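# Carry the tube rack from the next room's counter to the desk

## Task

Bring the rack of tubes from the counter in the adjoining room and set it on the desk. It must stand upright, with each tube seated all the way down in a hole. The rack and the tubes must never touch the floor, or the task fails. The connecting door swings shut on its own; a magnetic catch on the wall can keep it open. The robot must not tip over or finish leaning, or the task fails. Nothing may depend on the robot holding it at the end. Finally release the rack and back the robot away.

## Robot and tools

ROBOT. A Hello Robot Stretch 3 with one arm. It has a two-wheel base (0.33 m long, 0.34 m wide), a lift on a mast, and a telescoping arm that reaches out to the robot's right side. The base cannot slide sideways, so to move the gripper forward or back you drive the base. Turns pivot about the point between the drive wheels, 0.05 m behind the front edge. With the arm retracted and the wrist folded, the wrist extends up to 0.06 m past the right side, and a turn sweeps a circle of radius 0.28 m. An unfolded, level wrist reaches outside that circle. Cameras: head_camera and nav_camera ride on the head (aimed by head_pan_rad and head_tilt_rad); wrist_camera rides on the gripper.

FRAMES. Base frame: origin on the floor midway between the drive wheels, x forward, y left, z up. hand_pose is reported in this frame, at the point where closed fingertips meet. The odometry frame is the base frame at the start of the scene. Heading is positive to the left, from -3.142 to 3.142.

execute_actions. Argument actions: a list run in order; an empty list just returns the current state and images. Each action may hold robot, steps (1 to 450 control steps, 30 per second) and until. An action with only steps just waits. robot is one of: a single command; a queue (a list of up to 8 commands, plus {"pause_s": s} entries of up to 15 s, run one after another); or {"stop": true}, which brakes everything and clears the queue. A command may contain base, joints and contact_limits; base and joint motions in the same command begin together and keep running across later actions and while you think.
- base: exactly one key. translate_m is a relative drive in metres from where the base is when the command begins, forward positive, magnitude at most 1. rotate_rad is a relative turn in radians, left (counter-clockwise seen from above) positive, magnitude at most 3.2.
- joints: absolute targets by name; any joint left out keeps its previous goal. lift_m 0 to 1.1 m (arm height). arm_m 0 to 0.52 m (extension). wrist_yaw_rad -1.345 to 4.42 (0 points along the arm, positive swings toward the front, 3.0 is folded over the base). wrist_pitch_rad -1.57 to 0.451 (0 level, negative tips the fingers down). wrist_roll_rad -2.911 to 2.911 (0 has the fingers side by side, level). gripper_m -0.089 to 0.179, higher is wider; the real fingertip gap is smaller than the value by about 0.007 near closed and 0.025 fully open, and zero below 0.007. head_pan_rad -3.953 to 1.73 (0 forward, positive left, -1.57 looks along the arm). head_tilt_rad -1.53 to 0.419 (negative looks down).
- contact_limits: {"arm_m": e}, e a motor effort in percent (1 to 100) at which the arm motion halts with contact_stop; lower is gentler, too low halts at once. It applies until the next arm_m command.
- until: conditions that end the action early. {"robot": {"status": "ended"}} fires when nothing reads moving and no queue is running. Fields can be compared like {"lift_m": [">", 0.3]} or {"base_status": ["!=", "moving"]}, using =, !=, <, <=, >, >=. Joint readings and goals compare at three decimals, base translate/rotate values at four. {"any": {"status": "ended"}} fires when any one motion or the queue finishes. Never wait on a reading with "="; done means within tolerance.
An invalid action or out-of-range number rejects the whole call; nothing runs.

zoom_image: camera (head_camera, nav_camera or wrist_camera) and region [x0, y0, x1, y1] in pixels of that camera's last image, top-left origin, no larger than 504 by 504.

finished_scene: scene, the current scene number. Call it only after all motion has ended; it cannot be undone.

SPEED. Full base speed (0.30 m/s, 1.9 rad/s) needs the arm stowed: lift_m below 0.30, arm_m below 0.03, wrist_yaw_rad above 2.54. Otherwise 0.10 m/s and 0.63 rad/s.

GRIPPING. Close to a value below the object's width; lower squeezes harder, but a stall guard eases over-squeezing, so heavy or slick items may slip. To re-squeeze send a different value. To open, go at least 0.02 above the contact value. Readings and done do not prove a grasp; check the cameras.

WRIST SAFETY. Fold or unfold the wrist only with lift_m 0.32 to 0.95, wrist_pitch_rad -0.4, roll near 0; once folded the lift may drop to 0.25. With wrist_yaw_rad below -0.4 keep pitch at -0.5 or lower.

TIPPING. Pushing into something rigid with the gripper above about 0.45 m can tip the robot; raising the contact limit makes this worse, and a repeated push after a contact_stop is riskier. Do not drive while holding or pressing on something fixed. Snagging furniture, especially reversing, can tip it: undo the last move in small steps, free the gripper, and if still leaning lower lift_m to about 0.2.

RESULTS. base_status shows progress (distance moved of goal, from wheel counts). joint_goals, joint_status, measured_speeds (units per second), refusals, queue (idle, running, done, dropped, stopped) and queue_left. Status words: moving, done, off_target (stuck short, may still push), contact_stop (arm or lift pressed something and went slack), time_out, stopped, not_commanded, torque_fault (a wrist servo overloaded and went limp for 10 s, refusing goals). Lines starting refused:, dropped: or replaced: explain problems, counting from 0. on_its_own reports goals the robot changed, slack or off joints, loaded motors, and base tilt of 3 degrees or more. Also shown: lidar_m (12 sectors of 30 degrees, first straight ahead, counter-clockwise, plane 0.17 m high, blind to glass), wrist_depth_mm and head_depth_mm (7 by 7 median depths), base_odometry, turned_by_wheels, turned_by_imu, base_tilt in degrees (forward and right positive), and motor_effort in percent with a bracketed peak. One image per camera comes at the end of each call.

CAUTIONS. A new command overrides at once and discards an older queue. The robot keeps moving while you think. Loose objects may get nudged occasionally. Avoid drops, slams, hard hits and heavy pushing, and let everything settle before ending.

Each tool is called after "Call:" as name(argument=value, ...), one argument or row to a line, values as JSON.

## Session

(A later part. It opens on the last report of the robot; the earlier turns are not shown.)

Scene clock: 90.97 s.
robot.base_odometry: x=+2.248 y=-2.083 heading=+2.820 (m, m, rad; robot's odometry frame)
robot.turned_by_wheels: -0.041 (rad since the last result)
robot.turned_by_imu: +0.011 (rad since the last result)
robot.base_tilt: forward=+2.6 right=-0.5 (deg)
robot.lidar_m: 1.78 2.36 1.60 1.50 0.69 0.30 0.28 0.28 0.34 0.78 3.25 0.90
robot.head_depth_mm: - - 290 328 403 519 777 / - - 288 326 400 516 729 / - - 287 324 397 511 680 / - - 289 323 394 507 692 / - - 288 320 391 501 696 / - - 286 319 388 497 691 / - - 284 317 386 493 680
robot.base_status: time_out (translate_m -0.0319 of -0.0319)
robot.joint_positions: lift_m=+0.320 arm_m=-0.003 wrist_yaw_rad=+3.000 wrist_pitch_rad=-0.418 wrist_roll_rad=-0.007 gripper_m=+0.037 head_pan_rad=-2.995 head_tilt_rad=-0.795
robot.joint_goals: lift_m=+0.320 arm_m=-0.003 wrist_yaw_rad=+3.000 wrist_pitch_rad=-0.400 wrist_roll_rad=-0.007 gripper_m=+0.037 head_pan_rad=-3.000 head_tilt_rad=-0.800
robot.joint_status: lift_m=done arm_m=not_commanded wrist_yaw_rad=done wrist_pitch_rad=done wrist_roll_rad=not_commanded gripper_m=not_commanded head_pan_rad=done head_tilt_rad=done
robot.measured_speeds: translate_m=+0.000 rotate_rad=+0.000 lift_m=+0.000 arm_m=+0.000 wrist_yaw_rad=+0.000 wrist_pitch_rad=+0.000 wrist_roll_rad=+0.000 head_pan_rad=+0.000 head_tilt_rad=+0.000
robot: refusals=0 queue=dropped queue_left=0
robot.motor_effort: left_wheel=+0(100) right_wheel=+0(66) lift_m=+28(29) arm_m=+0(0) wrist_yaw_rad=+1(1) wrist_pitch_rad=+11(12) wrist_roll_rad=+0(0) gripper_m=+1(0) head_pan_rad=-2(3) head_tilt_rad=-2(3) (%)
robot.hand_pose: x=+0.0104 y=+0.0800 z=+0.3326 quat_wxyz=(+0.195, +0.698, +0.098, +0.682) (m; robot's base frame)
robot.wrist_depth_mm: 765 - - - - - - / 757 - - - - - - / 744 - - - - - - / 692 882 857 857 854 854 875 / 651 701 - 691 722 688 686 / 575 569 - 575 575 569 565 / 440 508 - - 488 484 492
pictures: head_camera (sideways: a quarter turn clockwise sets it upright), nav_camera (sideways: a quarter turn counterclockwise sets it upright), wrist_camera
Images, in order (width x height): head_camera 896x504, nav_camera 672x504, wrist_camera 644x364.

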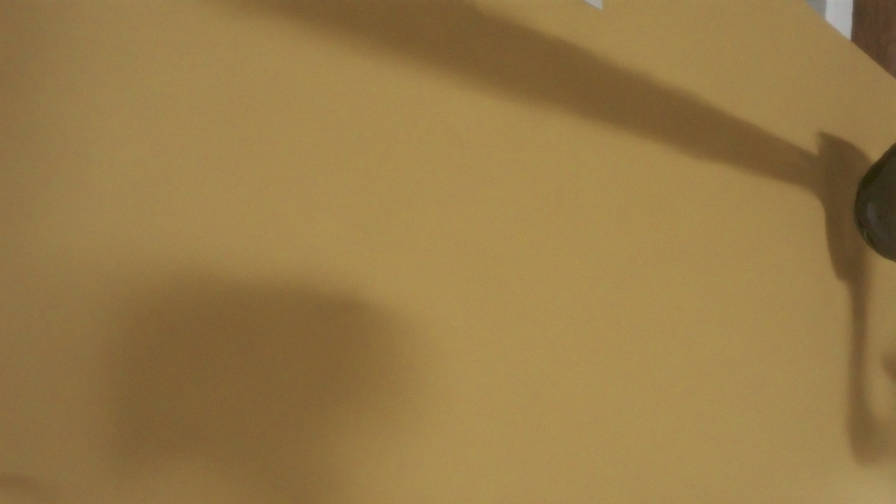

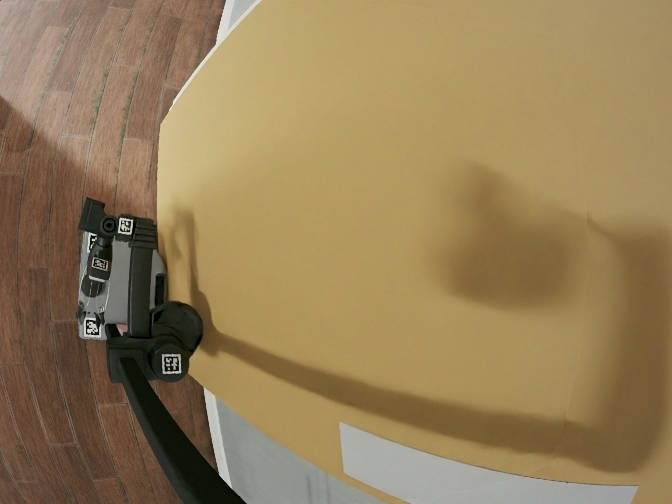

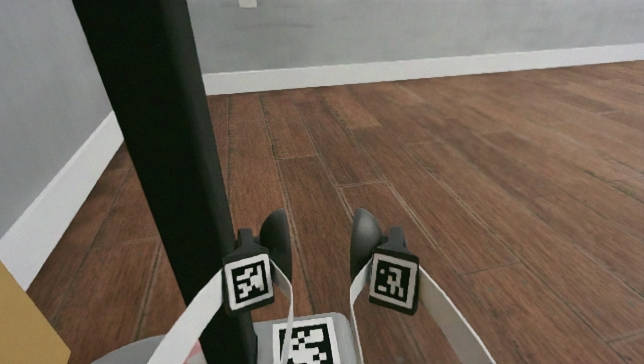

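Call:
execute_actions(
  actions=[
    {"robot":[{"base":{"translate_m":0.25},"joints":{"lift_m":0.28,"head_pan_rad":0.0,"head_tilt_rad":-0.35}},{"pause_s":1.5}],"steps":450,"until":{"robot":{"status":"ended"}}},
  ],
)

Scene clock: 98.77 s.
robot.base_odometry: x=+2.011 y=-2.004 heading=+2.820 (m, m, rad; robot's odometry frame)
robot.turned_by_wheels: +0.000 (rad since the last result)
robot.turned_by_imu: -0.001 (rad since the last result)
robot.base_tilt: forward=+2.4 right=-0.6 (deg)
robot.lidar_m: 1.73 2.40 1.63 1.52 1.08 0.57 0.52 0.52 0.64 1.96 0.72 0.79
robot.head_depth_mm: 1271 1260 1252 1247 1248 1249 1251 / 1629 1627 1635 1626 1627 1614 1492 / 2335 2305 2319 2334 2349 1942 1523 / 2717 2887 2983 2615 2702 1953 1510 / 2707 2839 2881 2545 2611 1933 1504 / 2653 2786 2892 2475 2585 1903 1495 / 2616 2751 2864 2453 2551 1889 1488
robot.base_status: done (translate_m +0.2500 of +0.2500)
robot.joint_positions: lift_m=+0.280 arm_m=-0.003 wrist_yaw_rad=+3.000 wrist_pitch_rad=-0.418 wrist_roll_rad=-0.007 gripper_m=+0.037 head_pan_rad=-0.007 head_tilt_rad=-0.358
robot.joint_goals: lift_m=+0.280 arm_m=-0.003 wrist_yaw_rad=+3.000 wrist_pitch_rad=-0.400 wrist_roll_rad=-0.007 gripper_m=+0.037 head_pan_rad=+0.000 head_tilt_rad=-0.350
robot.joint_status: lift_m=done arm_m=not_commanded wrist_yaw_rad=done wrist_pitch_rad=done wrist_roll_rad=not_commanded gripper_m=not_commanded head_pan_rad=done head_tilt_rad=done
robot.measured_speeds: translate_m=+0.000 rotate_rad=+0.000 lift_m=+0.000 arm_m=+0.000 wrist_yaw_rad=+0.000 wrist_pitch_rad=+0.000 wrist_roll_rad=+0.000 head_pan_rad=+0.000 head_tilt_rad=+0.000
robot: refusals=0 queue=done queue_left=0
robot.motor_effort: left_wheel=+0(11) right_wheel=+0(5) lift_m=+22(28) arm_m=+0(0) wrist_yaw_rad=+0(1) wrist_pitch_rad=+11(11) wrist_roll_rad=+0(0) gripper_m=+0(1) head_pan_rad=+3(38) head_tilt_rad=+3(23) (%)
robot.hand_pose: x=+0.0104 y=+0.0800 z=+0.2928 quat_wxyz=(+0.195, +0.698, +0.098, +0.682) (m; robot's base frame)
robot.wrist_depth_mm: - - - - - - - / - - - - - - - / 985 - - - - - - / 816 794 801 787 790 772 784 / 643 630 - 634 656 626 625 / 524 528 - 537 541 515 523 / 465 - - - 448 441 437
pictures: head_camera (sideways: a quarter turn clockwise sets it upright), nav_camera (sideways: a quarter turn counterclockwise sets it upright), wrist_camera
Images, in order (width x height): head_camera 896x504, nav_camera 672x504, wrist_camera 644x364.

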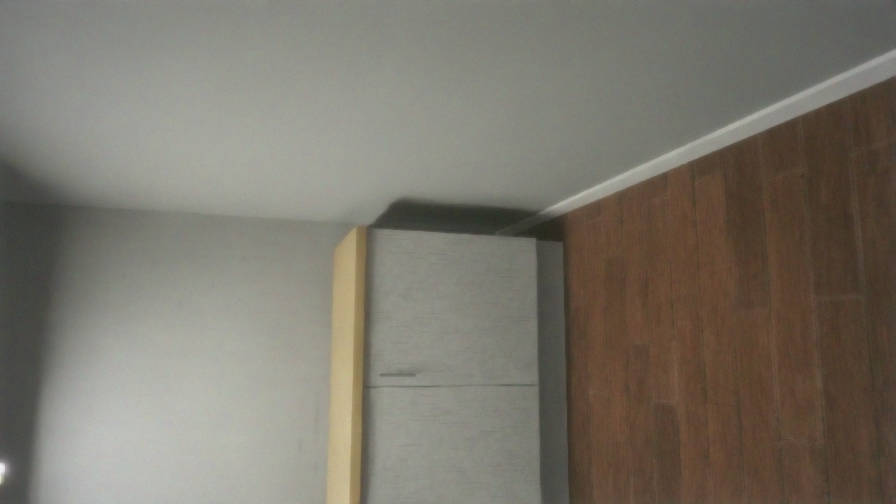

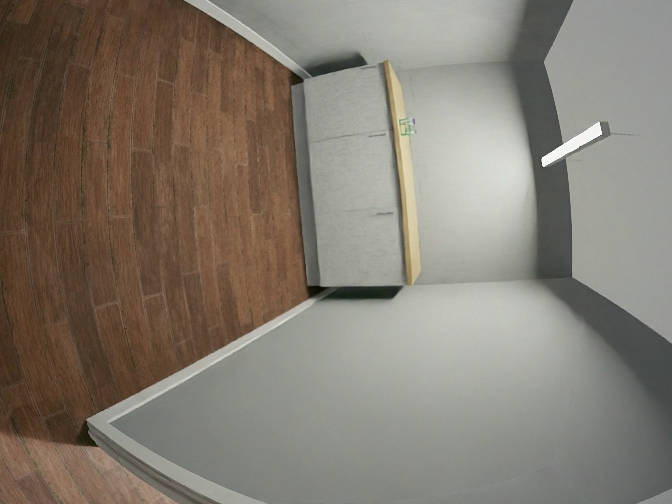

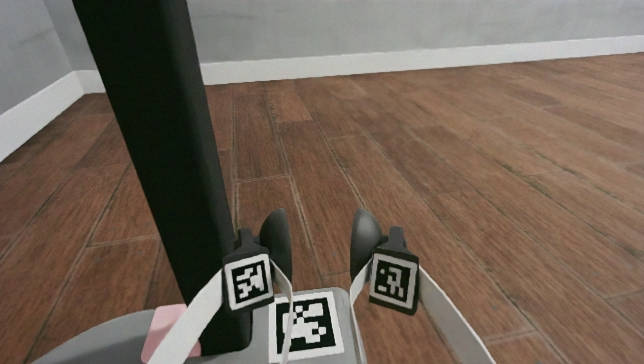

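Call:
execute_actions(
  actions=[
    {"robot":[{"base":{"rotate_rad":0.1}},{"base":{"translate_m":1.0}},{"base":{"translate_m":0.7}},{"base":{"rotate_rad":1.571},"joints":{"head_pan_rad":-1.2,"head_tilt_rad":-0.35}}],"steps":450,"until":{"robot":{"status":"ended"}}},
  ],
)

Scene clock: 118.30 s.
robot.base_odometry: x=+0.352 y=-1.629 heading=-1.793 (m, m, rad; robot's odometry frame)
robot.turned_by_wheels: +1.671 (rad since the last result)
robot.turned_by_imu: +1.675 (rad since the last result)
robot.base_tilt: forward=+2.5 right=-0.5 (deg)
robot.lidar_m: 1.51 1.57 2.15 2.20 0.87 0.64 0.61 0.64 0.81 0.78 0.80 1.10
robot.head_depth_mm: 1158 1214 1274 1300 845 806 863 / 1194 1258 1317 1354 835 844 894 / 1239 1296 1382 1365 858 880 936 / 1277 1342 1415 1340 881 919 980 / 1321 1388 1479 1300 912 968 1033 / 1368 1452 1548 1277 951 1015 1094 / 1420 1512 1617 1083 990 1069 1156
robot.base_status: done (rotate_rad +1.5709 of +1.5710)
robot.joint_positions: lift_m=+0.280 arm_m=-0.003 wrist_yaw_rad=+3.000 wrist_pitch_rad=-0.418 wrist_roll_rad=-0.007 gripper_m=+0.037 head_pan_rad=-1.193 head_tilt_rad=-0.358
robot.joint_goals: lift_m=+0.280 arm_m=-0.003 wrist_yaw_rad=+3.000 wrist_pitch_rad=-0.400 wrist_roll_rad=-0.007 gripper_m=+0.037 head_pan_rad=-1.200 head_tilt_rad=-0.350
robot.joint_status: lift_m=done arm_m=not_commanded wrist_yaw_rad=done wrist_pitch_rad=done wrist_roll_rad=not_commanded gripper_m=not_commanded head_pan_rad=done head_tilt_rad=done
robot.measured_speeds: translate_m=+0.000 rotate_rad=+0.000 lift_m=+0.000 arm_m=+0.000 wrist_yaw_rad=+0.000 wrist_pitch_rad=+0.000 wrist_roll_rad=+0.000 head_pan_rad=+0.000 head_tilt_rad=+0.000
robot: refusals=0 queue=done queue_left=0
robot.motor_effort: left_wheel=-4(13) right_wheel=+2(8) lift_m=+23(22) arm_m=+0(0) wrist_yaw_rad=+0(0) wrist_pitch_rad=+11(11) wrist_roll_rad=+0(0) gripper_m=+0(1) head_pan_rad=-3(34) head_tilt_rad=+3(3) (%)
robot.hand_pose: x=+0.0104 y=+0.0800 z=+0.2928 quat_wxyz=(+0.195, +0.698, +0.098, +0.682) (m; robot's base frame)
robot.wrist_depth_mm: 912 - - - - - - / 896 - - - - - - / 860 - - - - - - / 757 801 819 800 787 782 775 / 643 633 - 642 652 629 625 / 527 525 - 535 535 522 516 / 466 - - - 446 439 444
pictures: head_camera (sideways: a quarter turn clockwise sets it upright), nav_camera (sideways: a quarter turn counterclockwise sets it upright), wrist_camera
Images, in order (width x height): head_camera 896x504, nav_camera 672x504, wrist_camera 644x364.

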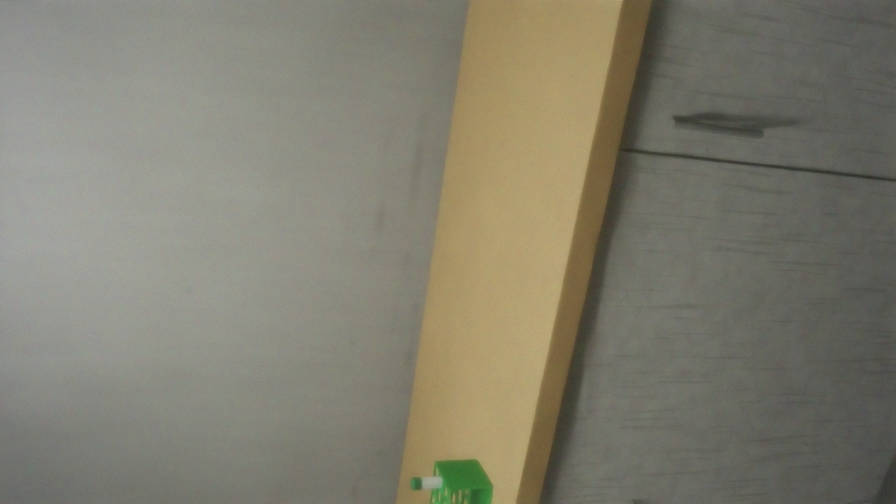

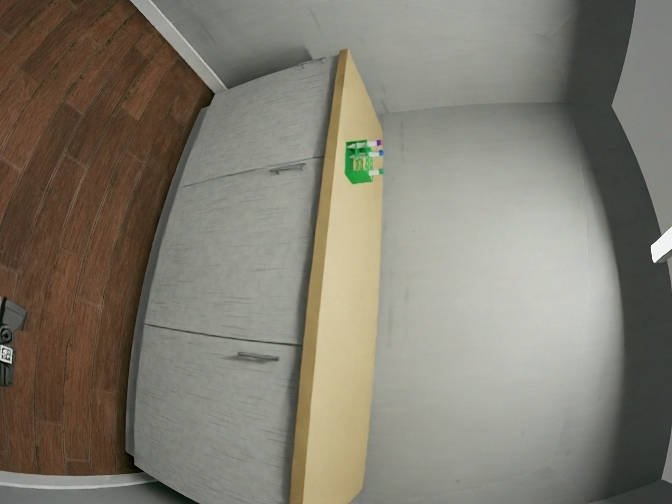

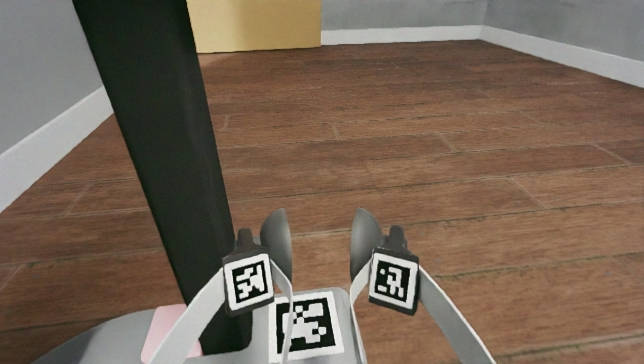

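Call:
execute_actions(
  actions=[
    {"robot":[{"base":{"translate_m":0.72}},{"joints":{"lift_m":0.9,"head_pan_rad":-1.57,"head_tilt_rad":-0.45}},{"joints":{"wrist_yaw_rad":0.0,"gripper_m":0.179}},{"joints":{"lift_m":1.05,"wrist_pitch_rad":-0.2}}],"steps":450,"until":{"robot":{"status":"ended"}}},
  ],
)

Scene clock: 138.73 s.
robot.base_odometry: x=+0.194 y=-2.331 heading=-1.793 (m, m, rad; robot's odometry frame)
robot.turned_by_wheels: +0.000 (rad since the last result)
robot.turned_by_imu: -0.002 (rad since the last result)
robot.base_tilt: forward=+2.6 right=-0.5 (deg)
robot.lidar_m: 0.79 0.83 1.14 2.27 2.30 1.38 1.33 1.11 0.81 0.78 0.81 0.82
robot.head_depth_mm: 1184 1265 1354 - - - - / 1180 1273 1356 1257 - - - / 1190 1264 1357 1282 - - - / 1172 1260 1355 - - - - / 1173 1257 1350 896 854 953 1045 / 1175 1258 1341 1011 870 941 1045 / 1170 1249 1346 989 856 938 1036
robot.base_status: done (translate_m +0.7200 of +0.7200)
robot.joint_positions: lift_m=+1.050 arm_m=-0.003 wrist_yaw_rad=+0.002 wrist_pitch_rad=-0.222 wrist_roll_rad=-0.007 gripper_m=+0.179 head_pan_rad=-1.563 head_tilt_rad=-0.444
robot.joint_goals: lift_m=+1.050 arm_m=-0.003 wrist_yaw_rad=+0.000 wrist_pitch_rad=-0.200 wrist_roll_rad=-0.007 gripper_m=+0.179 head_pan_rad=-1.570 head_tilt_rad=-0.450
robot.joint_status: lift_m=moving arm_m=not_commanded wrist_yaw_rad=done wrist_pitch_rad=moving wrist_roll_rad=not_commanded gripper_m=done head_pan_rad=done head_tilt_rad=done
robot.measured_speeds: translate_m=+0.000 rotate_rad=+0.000 lift_m=+0.000 arm_m=+0.000 wrist_yaw_rad=+0.000 wrist_pitch_rad=+0.000 wrist_roll_rad=+0.000 head_pan_rad=+0.000 head_tilt_rad=+0.000
robot: refusals=0 queue=running queue_left=0
robot.motor_effort: left_wheel=-4(11) right_wheel=+2(8) lift_m=+30(32) arm_m=+0(0) wrist_yaw_rad=-2(4) wrist_pitch_rad=+15(17) wrist_roll_rad=+0(0) gripper_m=+0(86) head_pan_rad=-3(25) head_tilt_rad=-2(9) (%)
robot.hand_pose: x=-0.0211 y=-0.3868 z=+1.1086 quat_wxyz=(+0.706, +0.079, -0.700, -0.078) (m; robot's base frame)
robot.wrist_depth_mm: 964 - - - - - - / 996 - - - - - - / 964 - - - - - - / 938 846 841 720 818 808 830 / 628 635 634 613 623 631 610 / 666 671 686 660 672 665 670 / 745 725 726 721 705 709 728
pictures: head_camera (sideways: a quarter turn clockwise sets it upright), nav_camera (sideways: a quarter turn counterclockwise sets it upright), wrist_camera
Images, in order (width x height): head_camera 896x504, nav_camera 672x504, wrist_camera 644x364.

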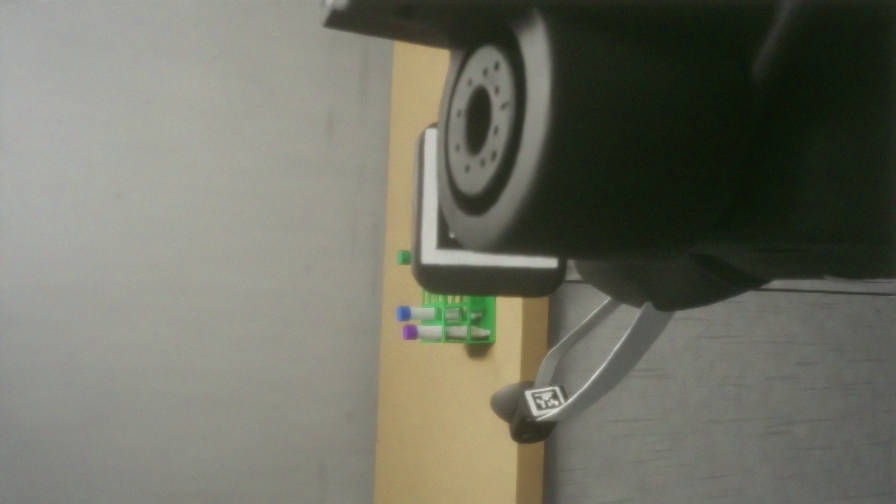

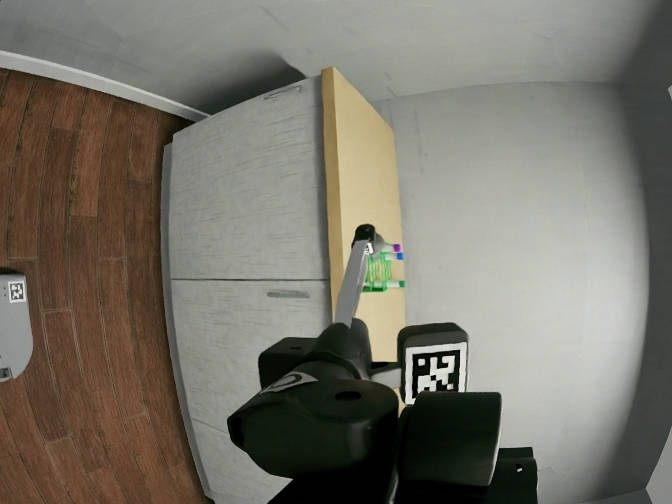

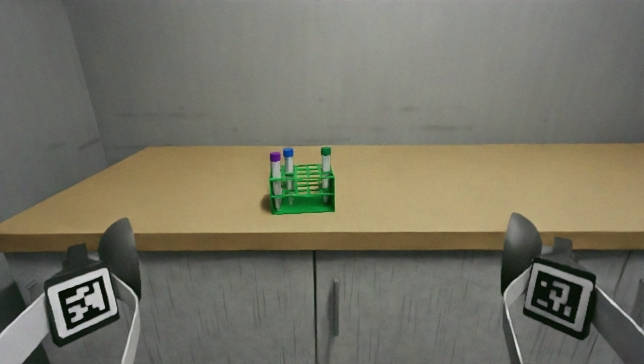

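Call:
execute_actions(
  actions=[
    {"robot":[{"base":{"rotate_rad":0.45}},{"base":{"translate_m":-0.5}},{"base":{"rotate_rad":-0.45}},{"base":{"translate_m":0.49}},{"joints":{"arm_m":0.12}}],"steps":450,"until":{"robot":{"status":"ended"}}},
    {"steps":200,"until":{"robot":{"status":"ended"}}},
  ],
)

Scene clock: 162.97 s.
robot.base_odometry: x=-0.027 y=-2.322 heading=-1.793 (m, m, rad; robot's odometry frame)
robot.turned_by_wheels: +0.000 (rad since the last result)
robot.turned_by_imu: -0.006 (rad since the last result)
robot.base_tilt: forward=+2.4 right=-0.5 (deg)
robot.lidar_m: 0.76 0.79 1.08 2.49 1.94 1.41 1.37 0.80 0.59 0.56 0.59 0.79
robot.head_depth_mm: 1002 1070 - - - 675 751 / 996 1065 - - - 672 746 / 989 1061 1124 - - 669 741 / 990 1058 1112 - - 669 742 / 988 1058 1136 1100 657 664 738 / 984 1059 1133 999 684 662 736 / 985 1050 1129 991 679 659 733
robot.base_status: done (translate_m +0.4900 of +0.4900)
robot.joint_positions: lift_m=+1.050 arm_m=+0.120 wrist_yaw_rad=+0.001 wrist_pitch_rad=-0.222 wrist_roll_rad=-0.007 gripper_m=+0.179 head_pan_rad=-1.563 head_tilt_rad=-0.445
robot.joint_goals: lift_m=+1.050 arm_m=+0.120 wrist_yaw_rad=+0.000 wrist_pitch_rad=-0.200 wrist_roll_rad=-0.007 gripper_m=+0.179 head_pan_rad=-1.570 head_tilt_rad=-0.450
robot.joint_status: lift_m=done arm_m=done wrist_yaw_rad=done wrist_pitch_rad=done wrist_roll_rad=not_commanded gripper_m=done head_pan_rad=done head_tilt_rad=done
robot.measured_speeds: translate_m=+0.000 rotate_rad=+0.000 lift_m=+0.000 arm_m=+0.000 wrist_yaw_rad=+0.000 wrist_pitch_rad=+0.000 wrist_roll_rad=+0.000 head_pan_rad=+0.000 head_tilt_rad=+0.000
robot: refusals=0 queue=done queue_left=0
robot.motor_effort: left_wheel=+3(10) right_wheel=-3(5) lift_m=+31(31) arm_m=+3(1) wrist_yaw_rad=+0(1) wrist_pitch_rad=+13(16) wrist_roll_rad=+0(0) gripper_m=+1(0) head_pan_rad=-2(3) head_tilt_rad=-2(2) (%)
robot.hand_pose: x=-0.0214 y=-0.5093 z=+1.1086 quat_wxyz=(+0.706, +0.079, -0.700, -0.078) (m; robot's base frame)
robot.wrist_depth_mm: 753 742 750 741 757 763 752 / 810 804 796 786 788 784 789 / 842 845 841 832 827 870 857 / 885 852 826 833 830 820 823 / 597 611 588 589 586 617 582 / 482 452 423 344 448 447 458 / 357 369 355 354 368 364 353
pictures: head_camera (sideways: a quarter turn clockwise sets it upright), nav_camera (sideways: a quarter turn counterclockwise sets it upright), wrist_camera
Images, in order (width x height): head_camera 896x504, nav_camera 672x504, wrist_camera 644x364.

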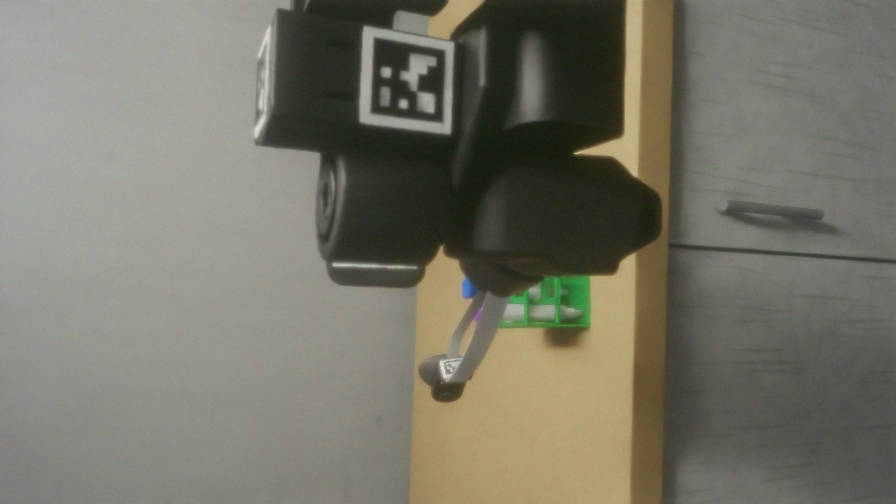

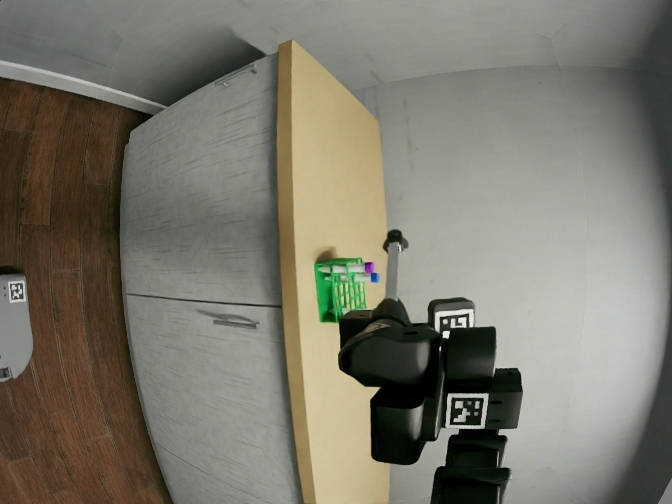

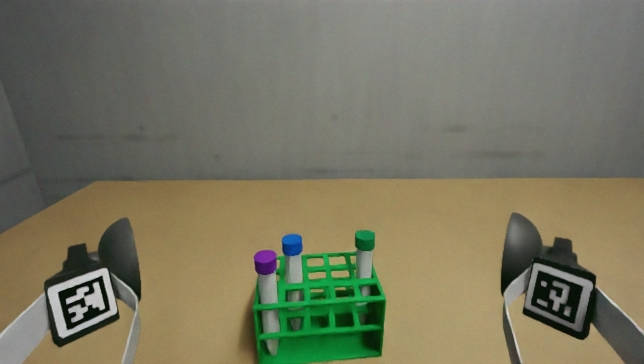

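Call:
execute_actions(
  actions=[
    {"robot":[{"joints":{"lift_m":0.875}},{"joints":{"arm_m":0.2}}],"steps":450,"until":{"robot":{"status":"ended"}}},
  ],
)

Scene clock: 170.53 s.
robot.base_odometry: x=-0.027 y=-2.322 heading=-1.793 (m, m, rad; robot's odometry frame)
robot.turned_by_wheels: +0.000 (rad since the last result)
robot.turned_by_imu: -0.002 (rad since the last result)
robot.base_tilt: forward=+2.6 right=-0.5 (deg)
robot.lidar_m: 0.75 0.78 1.08 2.49 1.93 1.42 1.37 0.80 0.59 0.56 0.58 0.79
robot.head_depth_mm: 989 1065 1155 1089 721 - - / 996 1062 1149 1067 790 - 758 / 992 1065 1144 1052 784 - 755 / 992 1060 1148 1036 733 - 748 / 988 1056 1131 1023 657 671 735 / 985 1054 1132 1007 684 662 734 / 983 1050 1125 992 679 661 731
robot.base_status: done (translate_m +0.4900 of +0.4900)
robot.joint_positions: lift_m=+0.875 arm_m=+0.200 wrist_yaw_rad=+0.001 wrist_pitch_rad=-0.222 wrist_roll_rad=-0.007 gripper_m=+0.179 head_pan_rad=-1.563 head_tilt_rad=-0.445
robot.joint_goals: lift_m=+0.875 arm_m=+0.200 wrist_yaw_rad=+0.000 wrist_pitch_rad=-0.200 wrist_roll_rad=-0.007 gripper_m=+0.179 head_pan_rad=-1.570 head_tilt_rad=-0.450
robot.joint_status: lift_m=done arm_m=done wrist_yaw_rad=done wrist_pitch_rad=done wrist_roll_rad=not_commanded gripper_m=done head_pan_rad=done head_tilt_rad=done
robot.measured_speeds: translate_m=+0.000 rotate_rad=+0.000 lift_m=+0.000 arm_m=+0.000 wrist_yaw_rad=+0.000 wrist_pitch_rad=+0.000 wrist_roll_rad=+0.000 head_pan_rad=+0.000 head_tilt_rad=+0.000
robot: refusals=0 queue=done queue_left=0
robot.motor_effort: left_wheel=+4(4) right_wheel=-3(3) lift_m=+22(30) arm_m=+3(4) wrist_yaw_rad=+0(1) wrist_pitch_rad=+13(14) wrist_roll_rad=+0(0) gripper_m=+0(0) head_pan_rad=-3(3) head_tilt_rad=-2(2) (%)
robot.hand_pose: x=-0.0214 y=-0.5893 z=+0.9341 quat_wxyz=(+0.706, +0.079, -0.700, -0.078) (m; robot's base frame)
robot.wrist_depth_mm: 687 679 666 673 685 688 679 / 735 729 181 725 709 710 716 / 581 573 183 241 247 551 550 / 342 338 190 284 219 329 328 / 240 239 206 229 227 247 234 / - 183 182 181 181 181 185 / 145 149 149 148 148 148 142
pictures: head_camera (sideways: a quarter turn clockwise sets it upright), nav_camera (sideways: a quarter turn counterclockwise sets it upright), wrist_camera
Images, in order (width x height): head_camera 896x504, nav_camera 672x504, wrist_camera 644x364.

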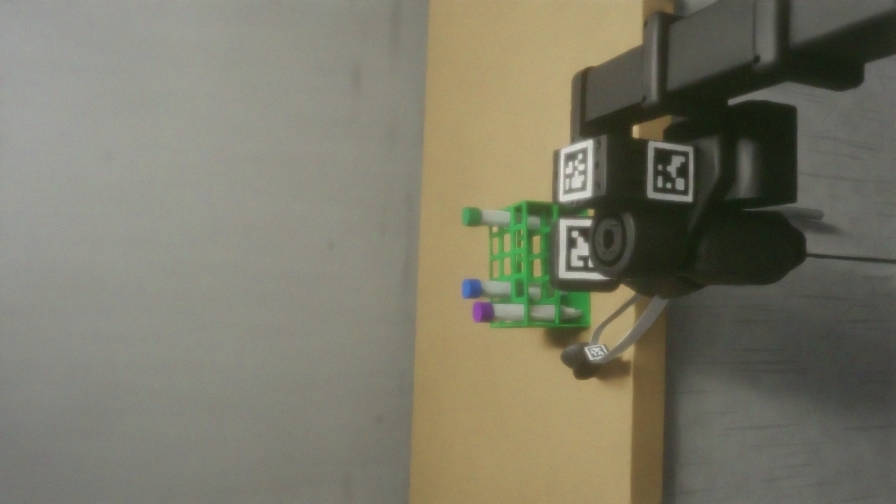

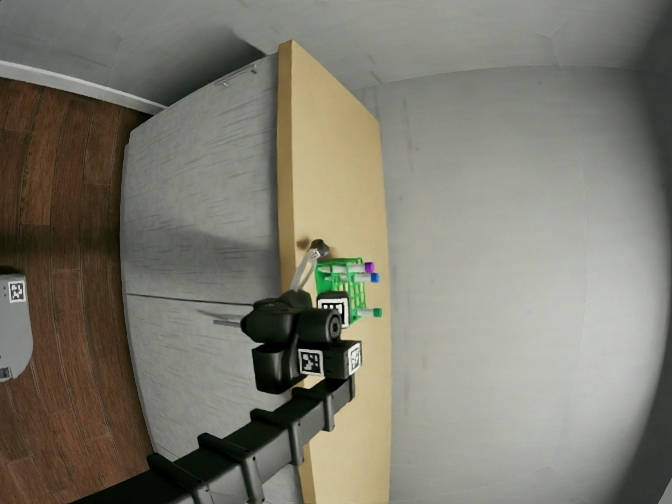

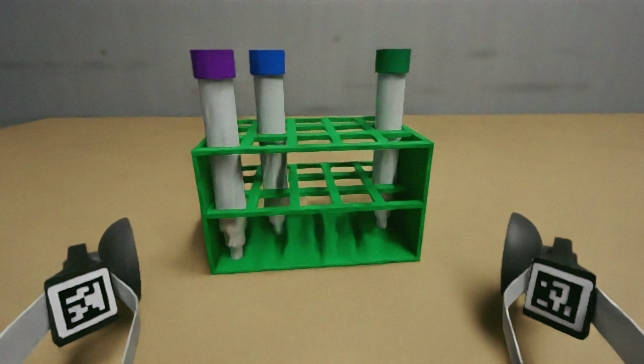

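Call:
execute_actions(
  actions=[
    {"robot":[{"joints":{"lift_m":0.89,"wrist_yaw_rad":0.09},"base":{"translate_m":-0.022}},{"joints":{"arm_m":0.25}}],"steps":450,"until":{"robot":{"status":"ended"}}},
  ],
)

Scene clock: 180.93 s.
robot.base_odometry: x=-0.022 y=-2.301 heading=-1.793 (m, m, rad; robot's odometry frame)
robot.turned_by_wheels: +0.000 (rad since the last result)
robot.turned_by_imu: -0.002 (rad since the last result)
robot.base_tilt: forward=+2.3 right=-0.7 (deg)
robot.lidar_m: 0.78 0.81 1.11 2.49 1.90 1.39 1.35 0.80 0.58 0.56 0.58 0.80
robot.head_depth_mm: 999 1072 1151 1090 756 - - / 993 1065 1144 1062 - 682 746 / 993 1060 1144 1055 - 678 743 / 985 1059 1144 1042 - 686 738 / 982 1055 1131 1017 650 666 737 / 985 1050 1133 1005 681 661 732 / 978 1051 1130 995 676 662 730
robot.base_status: done (translate_m -0.0220 of -0.0220)
robot.joint_positions: lift_m=+0.890 arm_m=+0.250 wrist_yaw_rad=+0.089 wrist_pitch_rad=-0.222 wrist_roll_rad=-0.007 gripper_m=+0.179 head_pan_rad=-1.563 head_tilt_rad=-0.445
robot.joint_goals: lift_m=+0.890 arm_m=+0.250 wrist_yaw_rad=+0.090 wrist_pitch_rad=-0.200 wrist_roll_rad=-0.007 gripper_m=+0.179 head_pan_rad=-1.570 head_tilt_rad=-0.450
robot.joint_status: lift_m=done arm_m=done wrist_yaw_rad=done wrist_pitch_rad=done wrist_roll_rad=not_commanded gripper_m=done head_pan_rad=done head_tilt_rad=done
robot.measured_speeds: translate_m=+0.000 rotate_rad=+0.000 lift_m=+0.000 arm_m=+0.000 wrist_yaw_rad=+0.000 wrist_pitch_rad=+0.000 wrist_roll_rad=+0.000 head_pan_rad=+0.000 head_tilt_rad=+0.000
robot: refusals=0 queue=done queue_left=0
robot.motor_effort: left_wheel=+4(7) right_wheel=-2(6) lift_m=+31(33) arm_m=+3(5) wrist_yaw_rad=+1(3) wrist_pitch_rad=+13(13) wrist_roll_rad=+0(0) gripper_m=+0(0) head_pan_rad=-3(3) head_tilt_rad=-2(2) (%)
robot.hand_pose: x=+0.0002 y=-0.6384 z=+0.9487 quat_wxyz=(+0.708, +0.110, -0.696, -0.047) (m; robot's base frame)
robot.wrist_depth_mm: 682 670 655 634 620 609 597 / 735 706 678 660 639 652 626 / 751 566 151 638 494 618 620 / 379 377 155 177 167 372 366 / 265 237 146 186 164 261 263 / - 168 158 183 172 203 208 / 162 162 163 163 163 165 159
pictures: head_camera (sideways: a quarter turn clockwise sets it upright), nav_camera (sideways: a quarter turn counterclockwise sets it upright), wrist_camera
Images, in order (width x height): head_camera 896x504, nav_camera 672x504, wrist_camera 644x364.

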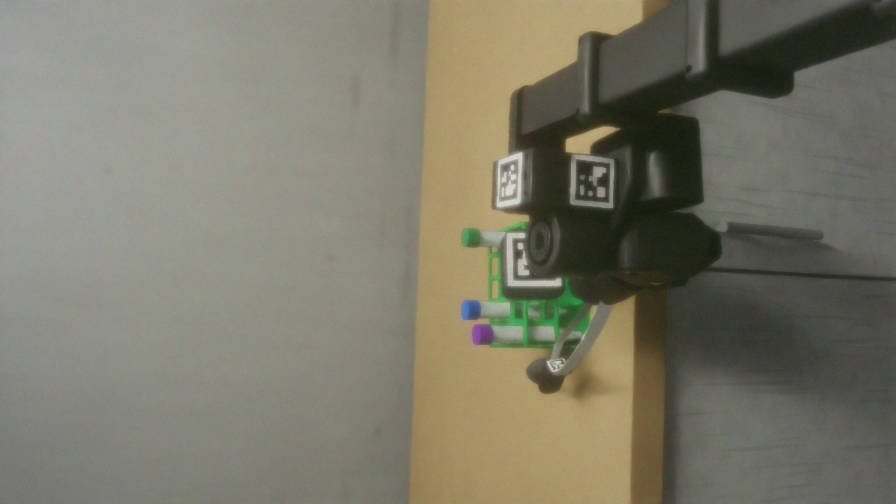

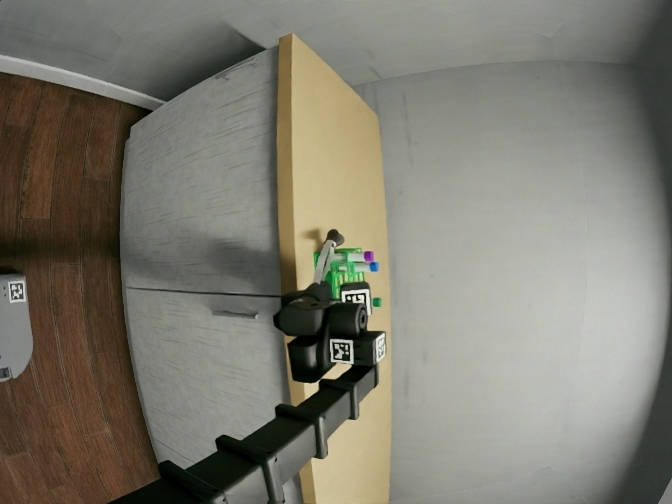

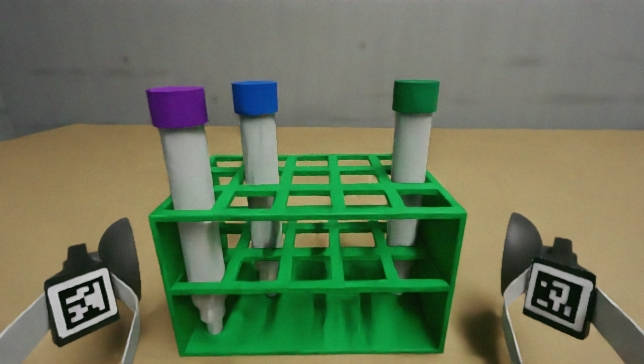

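Call:
execute_actions(
  actions=[],
)

Scene clock: 192.57 s.
robot.base_odometry: x=-0.022 y=-2.301 heading=-1.793 (m, m, rad; robot's odometry frame)
robot.turned_by_wheels: +0.000 (rad since the last result)
robot.turned_by_imu: -0.001 (rad since the last result)
robot.base_tilt: forward=+2.4 right=-0.4 (deg)
robot.lidar_m: 0.78 0.81 1.11 2.49 1.91 1.40 1.34 0.80 0.58 0.56 0.58 0.80
robot.head_depth_mm: 997 1070 1152 1087 761 - - / 997 1063 1144 1073 - 681 745 / 995 1065 1143 1061 - 679 744 / 990 1058 1143 1043 - 684 738 / 990 1060 1134 1023 651 666 735 / 983 1055 1139 1007 681 661 734 / 992 1048 1127 989 676 659 731
robot.base_status: done (translate_m -0.0220 of -0.0220)
robot.joint_positions: lift_m=+0.890 arm_m=+0.250 wrist_yaw_rad=+0.089 wrist_pitch_rad=-0.222 wrist_roll_rad=-0.007 gripper_m=+0.179 head_pan_rad=-1.563 head_tilt_rad=-0.445
robot.joint_goals: lift_m=+0.890 arm_m=+0.250 wrist_yaw_rad=+0.090 wrist_pitch_rad=-0.200 wrist_roll_rad=-0.007 gripper_m=+0.179 head_pan_rad=-1.570 head_tilt_rad=-0.450
robot.joint_status: lift_m=done arm_m=done wrist_yaw_rad=done wrist_pitch_rad=done wrist_roll_rad=not_commanded gripper_m=done head_pan_rad=done head_tilt_rad=done
robot.measured_speeds: translate_m=+0.000 rotate_rad=+0.000 lift_m=+0.000 arm_m=+0.000 wrist_yaw_rad=+0.000 wrist_pitch_rad=+0.000 wrist_roll_rad=+0.000 head_pan_rad=+0.000 head_tilt_rad=+0.000
robot: refusals=0 queue=done queue_left=0
robot.motor_effort: left_wheel=+4(4) right_wheel=-2(2) lift_m=+30(31) arm_m=+3(3) wrist_yaw_rad=+1(2) wrist_pitch_rad=+14(14) wrist_roll_rad=+0(0) gripper_m=+0(0) head_pan_rad=-3(4) head_tilt_rad=-3(2) (%)
robot.hand_pose: x=+0.0002 y=-0.6384 z=+0.9487 quat_wxyz=(+0.708, +0.110, -0.696, -0.047) (m; robot's base frame)
robot.wrist_depth_mm: 693 651 646 625 617 610 583 / 722 702 670 659 641 630 624 / 750 567 151 634 493 627 616 / 379 375 155 177 167 364 367 / 269 237 146 186 165 262 261 / - 168 157 182 172 203 207 / 162 161 163 163 162 165 160
pictures: head_camera (sideways: a quarter turn clockwise sets it upright), nav_camera (sideways: a quarter turn counterclockwise sets it upright), wrist_camera
Images, in order (width x height): head_camera 896x504, nav_camera 672x504, wrist_camera 644x364.

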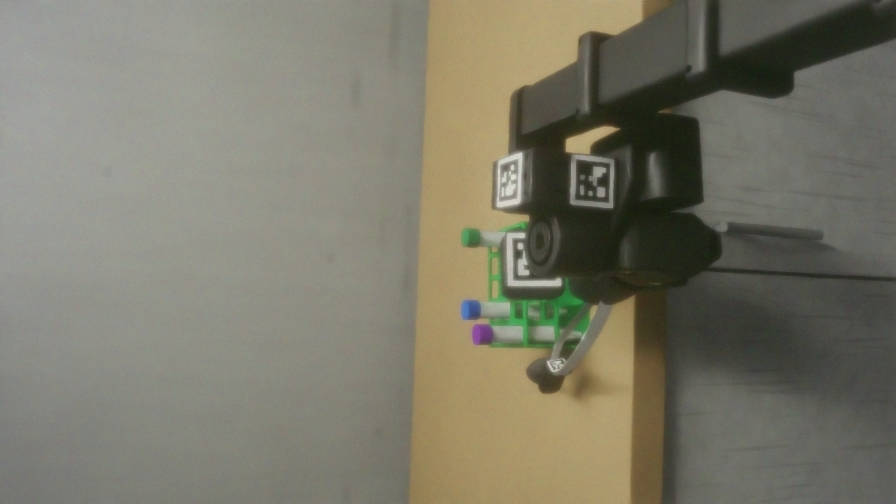

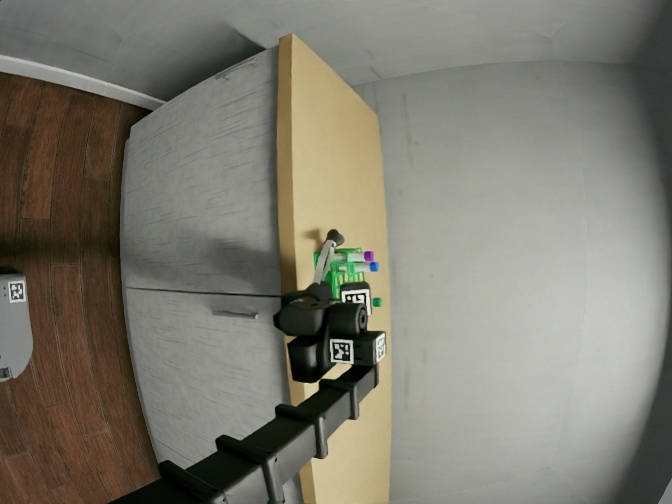

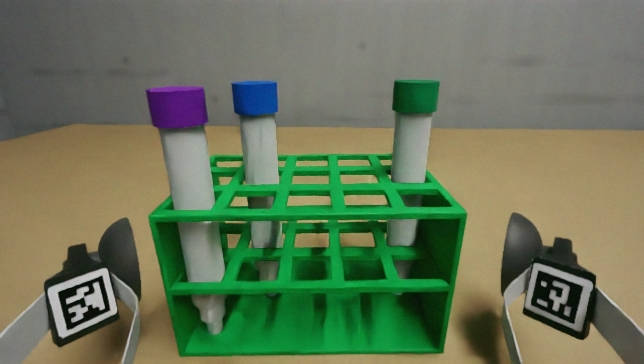

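Call:
execute_actions(
  actions=[
    {"robot":[{"joints":{"arm_m":0.27}},{"joints":{"gripper_m":0.12}}],"steps":450,"until":{"robot":{"status":"ended"}}},
  ],
)

Scene clock: 196.03 s.
robot.base_odometry: x=-0.022 y=-2.301 heading=-1.793 (m, m, rad; robot's odometry frame)
robot.turned_by_wheels: +0.000 (rad since the last result)
robot.turned_by_imu: -0.001 (rad since the last result)
robot.base_tilt: forward=+2.5 right=-0.6 (deg)
robot.lidar_m: 0.78 0.81 1.11 2.49 1.90 1.40 1.35 0.80 0.58 0.56 0.58 0.80
robot.head_depth_mm: 998 1068 1142 1087 758 - - / 999 1061 1141 1078 - 683 746 / 992 1058 1143 1128 - 679 740 / 987 1060 1134 1048 - 678 740 / 985 1057 1136 1021 655 664 733 / 983 1054 1129 1010 684 663 734 / 980 1053 1133 993 674 660 727
robot.base_status: done (translate_m -0.0220 of -0.0220)
robot.joint_positions: lift_m=+0.890 arm_m=+0.270 wrist_yaw_rad=+0.090 wrist_pitch_rad=-0.222 wrist_roll_rad=-0.007 gripper_m=+0.121 head_pan_rad=-1.563 head_tilt_rad=-0.445
robot.joint_goals: lift_m=+0.890 arm_m=+0.270 wrist_yaw_rad=+0.090 wrist_pitch_rad=-0.200 wrist_roll_rad=-0.007 gripper_m=+0.120 head_pan_rad=-1.570 head_tilt_rad=-0.450
robot.joint_status: lift_m=done arm_m=done wrist_yaw_rad=done wrist_pitch_rad=done wrist_roll_rad=not_commanded gripper_m=done head_pan_rad=done head_tilt_rad=done
robot.measured_speeds: translate_m=+0.000 rotate_rad=+0.000 lift_m=+0.000 arm_m=+0.000 wrist_yaw_rad=+0.000 wrist_pitch_rad=+0.000 wrist_roll_rad=+0.000 head_pan_rad=+0.000 head_tilt_rad=+0.000
robot: refusals=0 queue=done queue_left=0
robot.motor_effort: left_wheel=+4(4) right_wheel=-2(3) lift_m=+30(31) arm_m=+3(3) wrist_yaw_rad=+1(1) wrist_pitch_rad=+13(14) wrist_roll_rad=+0(0) gripper_m=-20(84) head_pan_rad=-3(3) head_tilt_rad=-2(2) (%)
robot.hand_pose: x=+0.0004 y=-0.6584 z=+0.9487 quat_wxyz=(+0.708, +0.110, -0.696, -0.047) (m; robot's base frame)
robot.wrist_depth_mm: 665 655 630 619 600 584 577 / 713 668 661 630 623 610 604 / 727 566 142 639 490 645 615 / 381 380 146 161 149 364 370 / 267 252 132 184 165 246 260 / 207 - 138 150 157 - 202 / 168 161 156 163 162 165 166
pictures: head_camera (sideways: a quarter turn clockwise sets it upright), nav_camera (sideways: a quarter turn counterclockwise sets it upright), wrist_camera
Images, in order (width x height): head_camera 896x504, nav_camera 672x504, wrist_camera 644x364.

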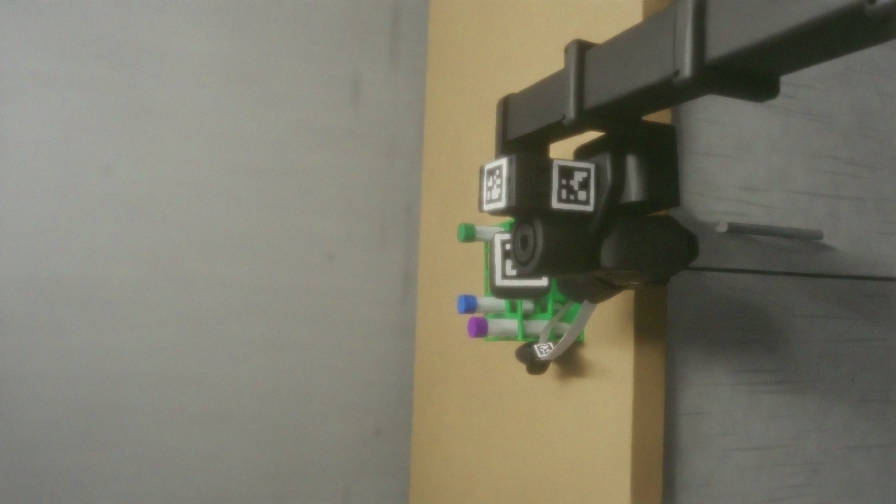

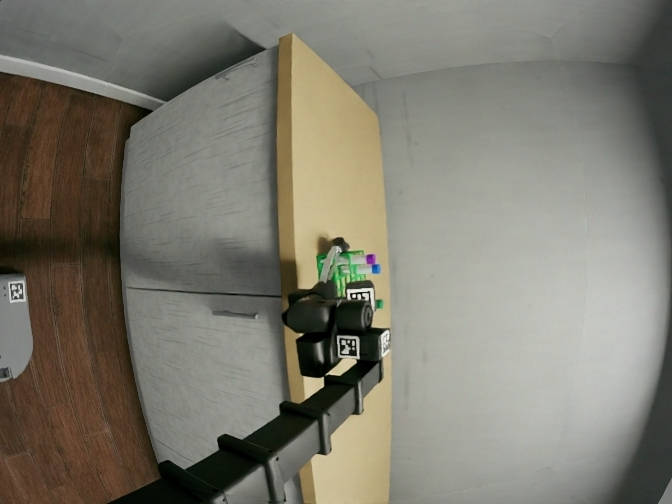

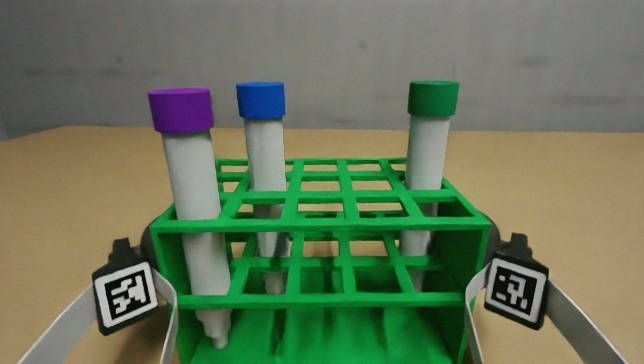

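Call:
execute_actions(
  actions=[
    {"robot":[{"joints":{"gripper_m":0.10}},{"pause_s":1},{"joints":{"lift_m":0.92}}],"steps":450,"until":{"robot":{"status":"ended"}}},
  ],
)

Scene clock: 200.00 s.
robot.base_odometry: x=-0.022 y=-2.301 heading=-1.793 (m, m, rad; robot's odometry frame)
robot.turned_by_wheels: +0.000 (rad since the last result)
robot.turned_by_imu: -0.001 (rad since the last result)
robot.base_tilt: forward=+2.5 right=-0.4 (deg)
robot.lidar_m: 0.78 0.81 1.11 2.48 1.90 1.39 1.35 0.80 0.58 0.56 0.59 0.80
robot.head_depth_mm: 994 1066 1152 1087 - - 759 / 991 1061 1140 1153 - 672 744 / 992 1060 1140 1191 - 672 745 / 991 1060 1135 1116 - 668 737 / 988 1054 1131 1015 661 662 737 / 986 1056 1129 1008 682 664 733 / 984 1047 1134 991 678 658 730
robot.base_status: done (translate_m -0.0220 of -0.0220)
robot.joint_positions: lift_m=+0.920 arm_m=+0.270 wrist_yaw_rad=+0.090 wrist_pitch_rad=-0.227 wrist_roll_rad=-0.007 gripper_m=+0.101 head_pan_rad=-1.563 head_tilt_rad=-0.445
robot.joint_goals: lift_m=+0.920 arm_m=+0.270 wrist_yaw_rad=+0.090 wrist_pitch_rad=-0.200 wrist_roll_rad=-0.007 gripper_m=+0.100 head_pan_rad=-1.570 head_tilt_rad=-0.450
robot.joint_status: lift_m=done arm_m=done wrist_yaw_rad=done wrist_pitch_rad=done wrist_roll_rad=not_commanded gripper_m=done head_pan_rad=done head_tilt_rad=done
robot.measured_speeds: translate_m=+0.000 rotate_rad=+0.000 lift_m=+0.000 arm_m=+0.000 wrist_yaw_rad=+0.000 wrist_pitch_rad=+0.000 wrist_roll_rad=+0.000 head_pan_rad=+0.000 head_tilt_rad=+0.000
robot: refusals=0 queue=done queue_left=0
robot.motor_effort: left_wheel=+4(4) right_wheel=-2(2) lift_m=+31(32) arm_m=+3(3) wrist_yaw_rad=+1(0) wrist_pitch_rad=+17(17) wrist_roll_rad=+0(0) gripper_m=-16(85) head_pan_rad=-2(3) head_tilt_rad=-2(2) (%)
robot.hand_pose: x=+0.0004 y=-0.6579 z=+0.9773 quat_wxyz=(+0.708, +0.112, -0.695, -0.049) (m; robot's base frame)
robot.wrist_depth_mm: 665 643 621 619 603 581 569 / 715 676 670 657 630 641 613 / 757 707 149 688 593 646 628 / 454 454 147 417 167 444 442 / 321 314 134 189 164 297 312 / 249 - 137 153 156 - 244 / 209 195 152 166 165 197 202
pictures: head_camera (sideways: a quarter turn clockwise sets it upright), nav_camera (sideways: a quarter turn counterclockwise sets it upright), wrist_camera
Images, in order (width x height): head_camera 896x504, nav_camera 672x504, wrist_camera 644x364.

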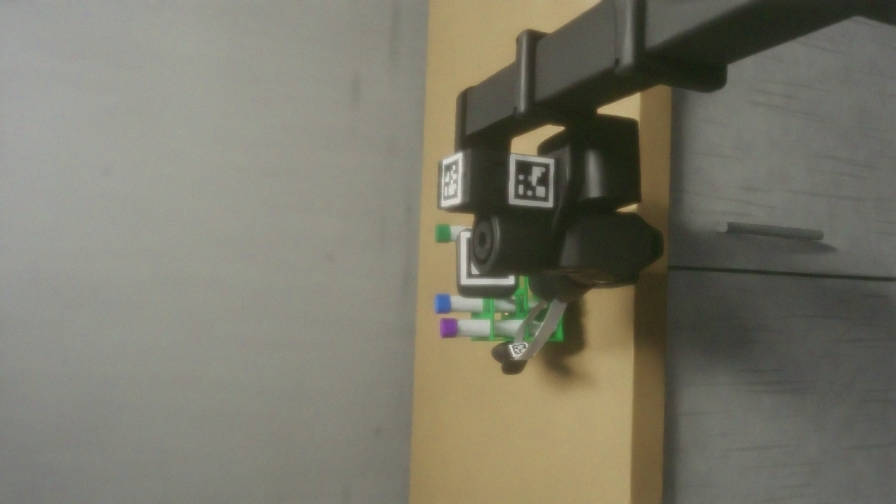

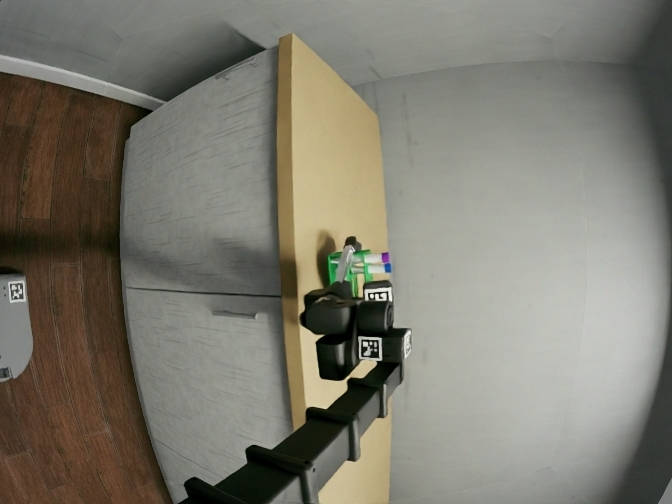

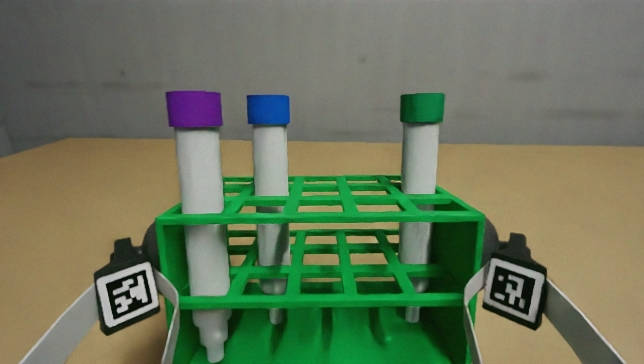

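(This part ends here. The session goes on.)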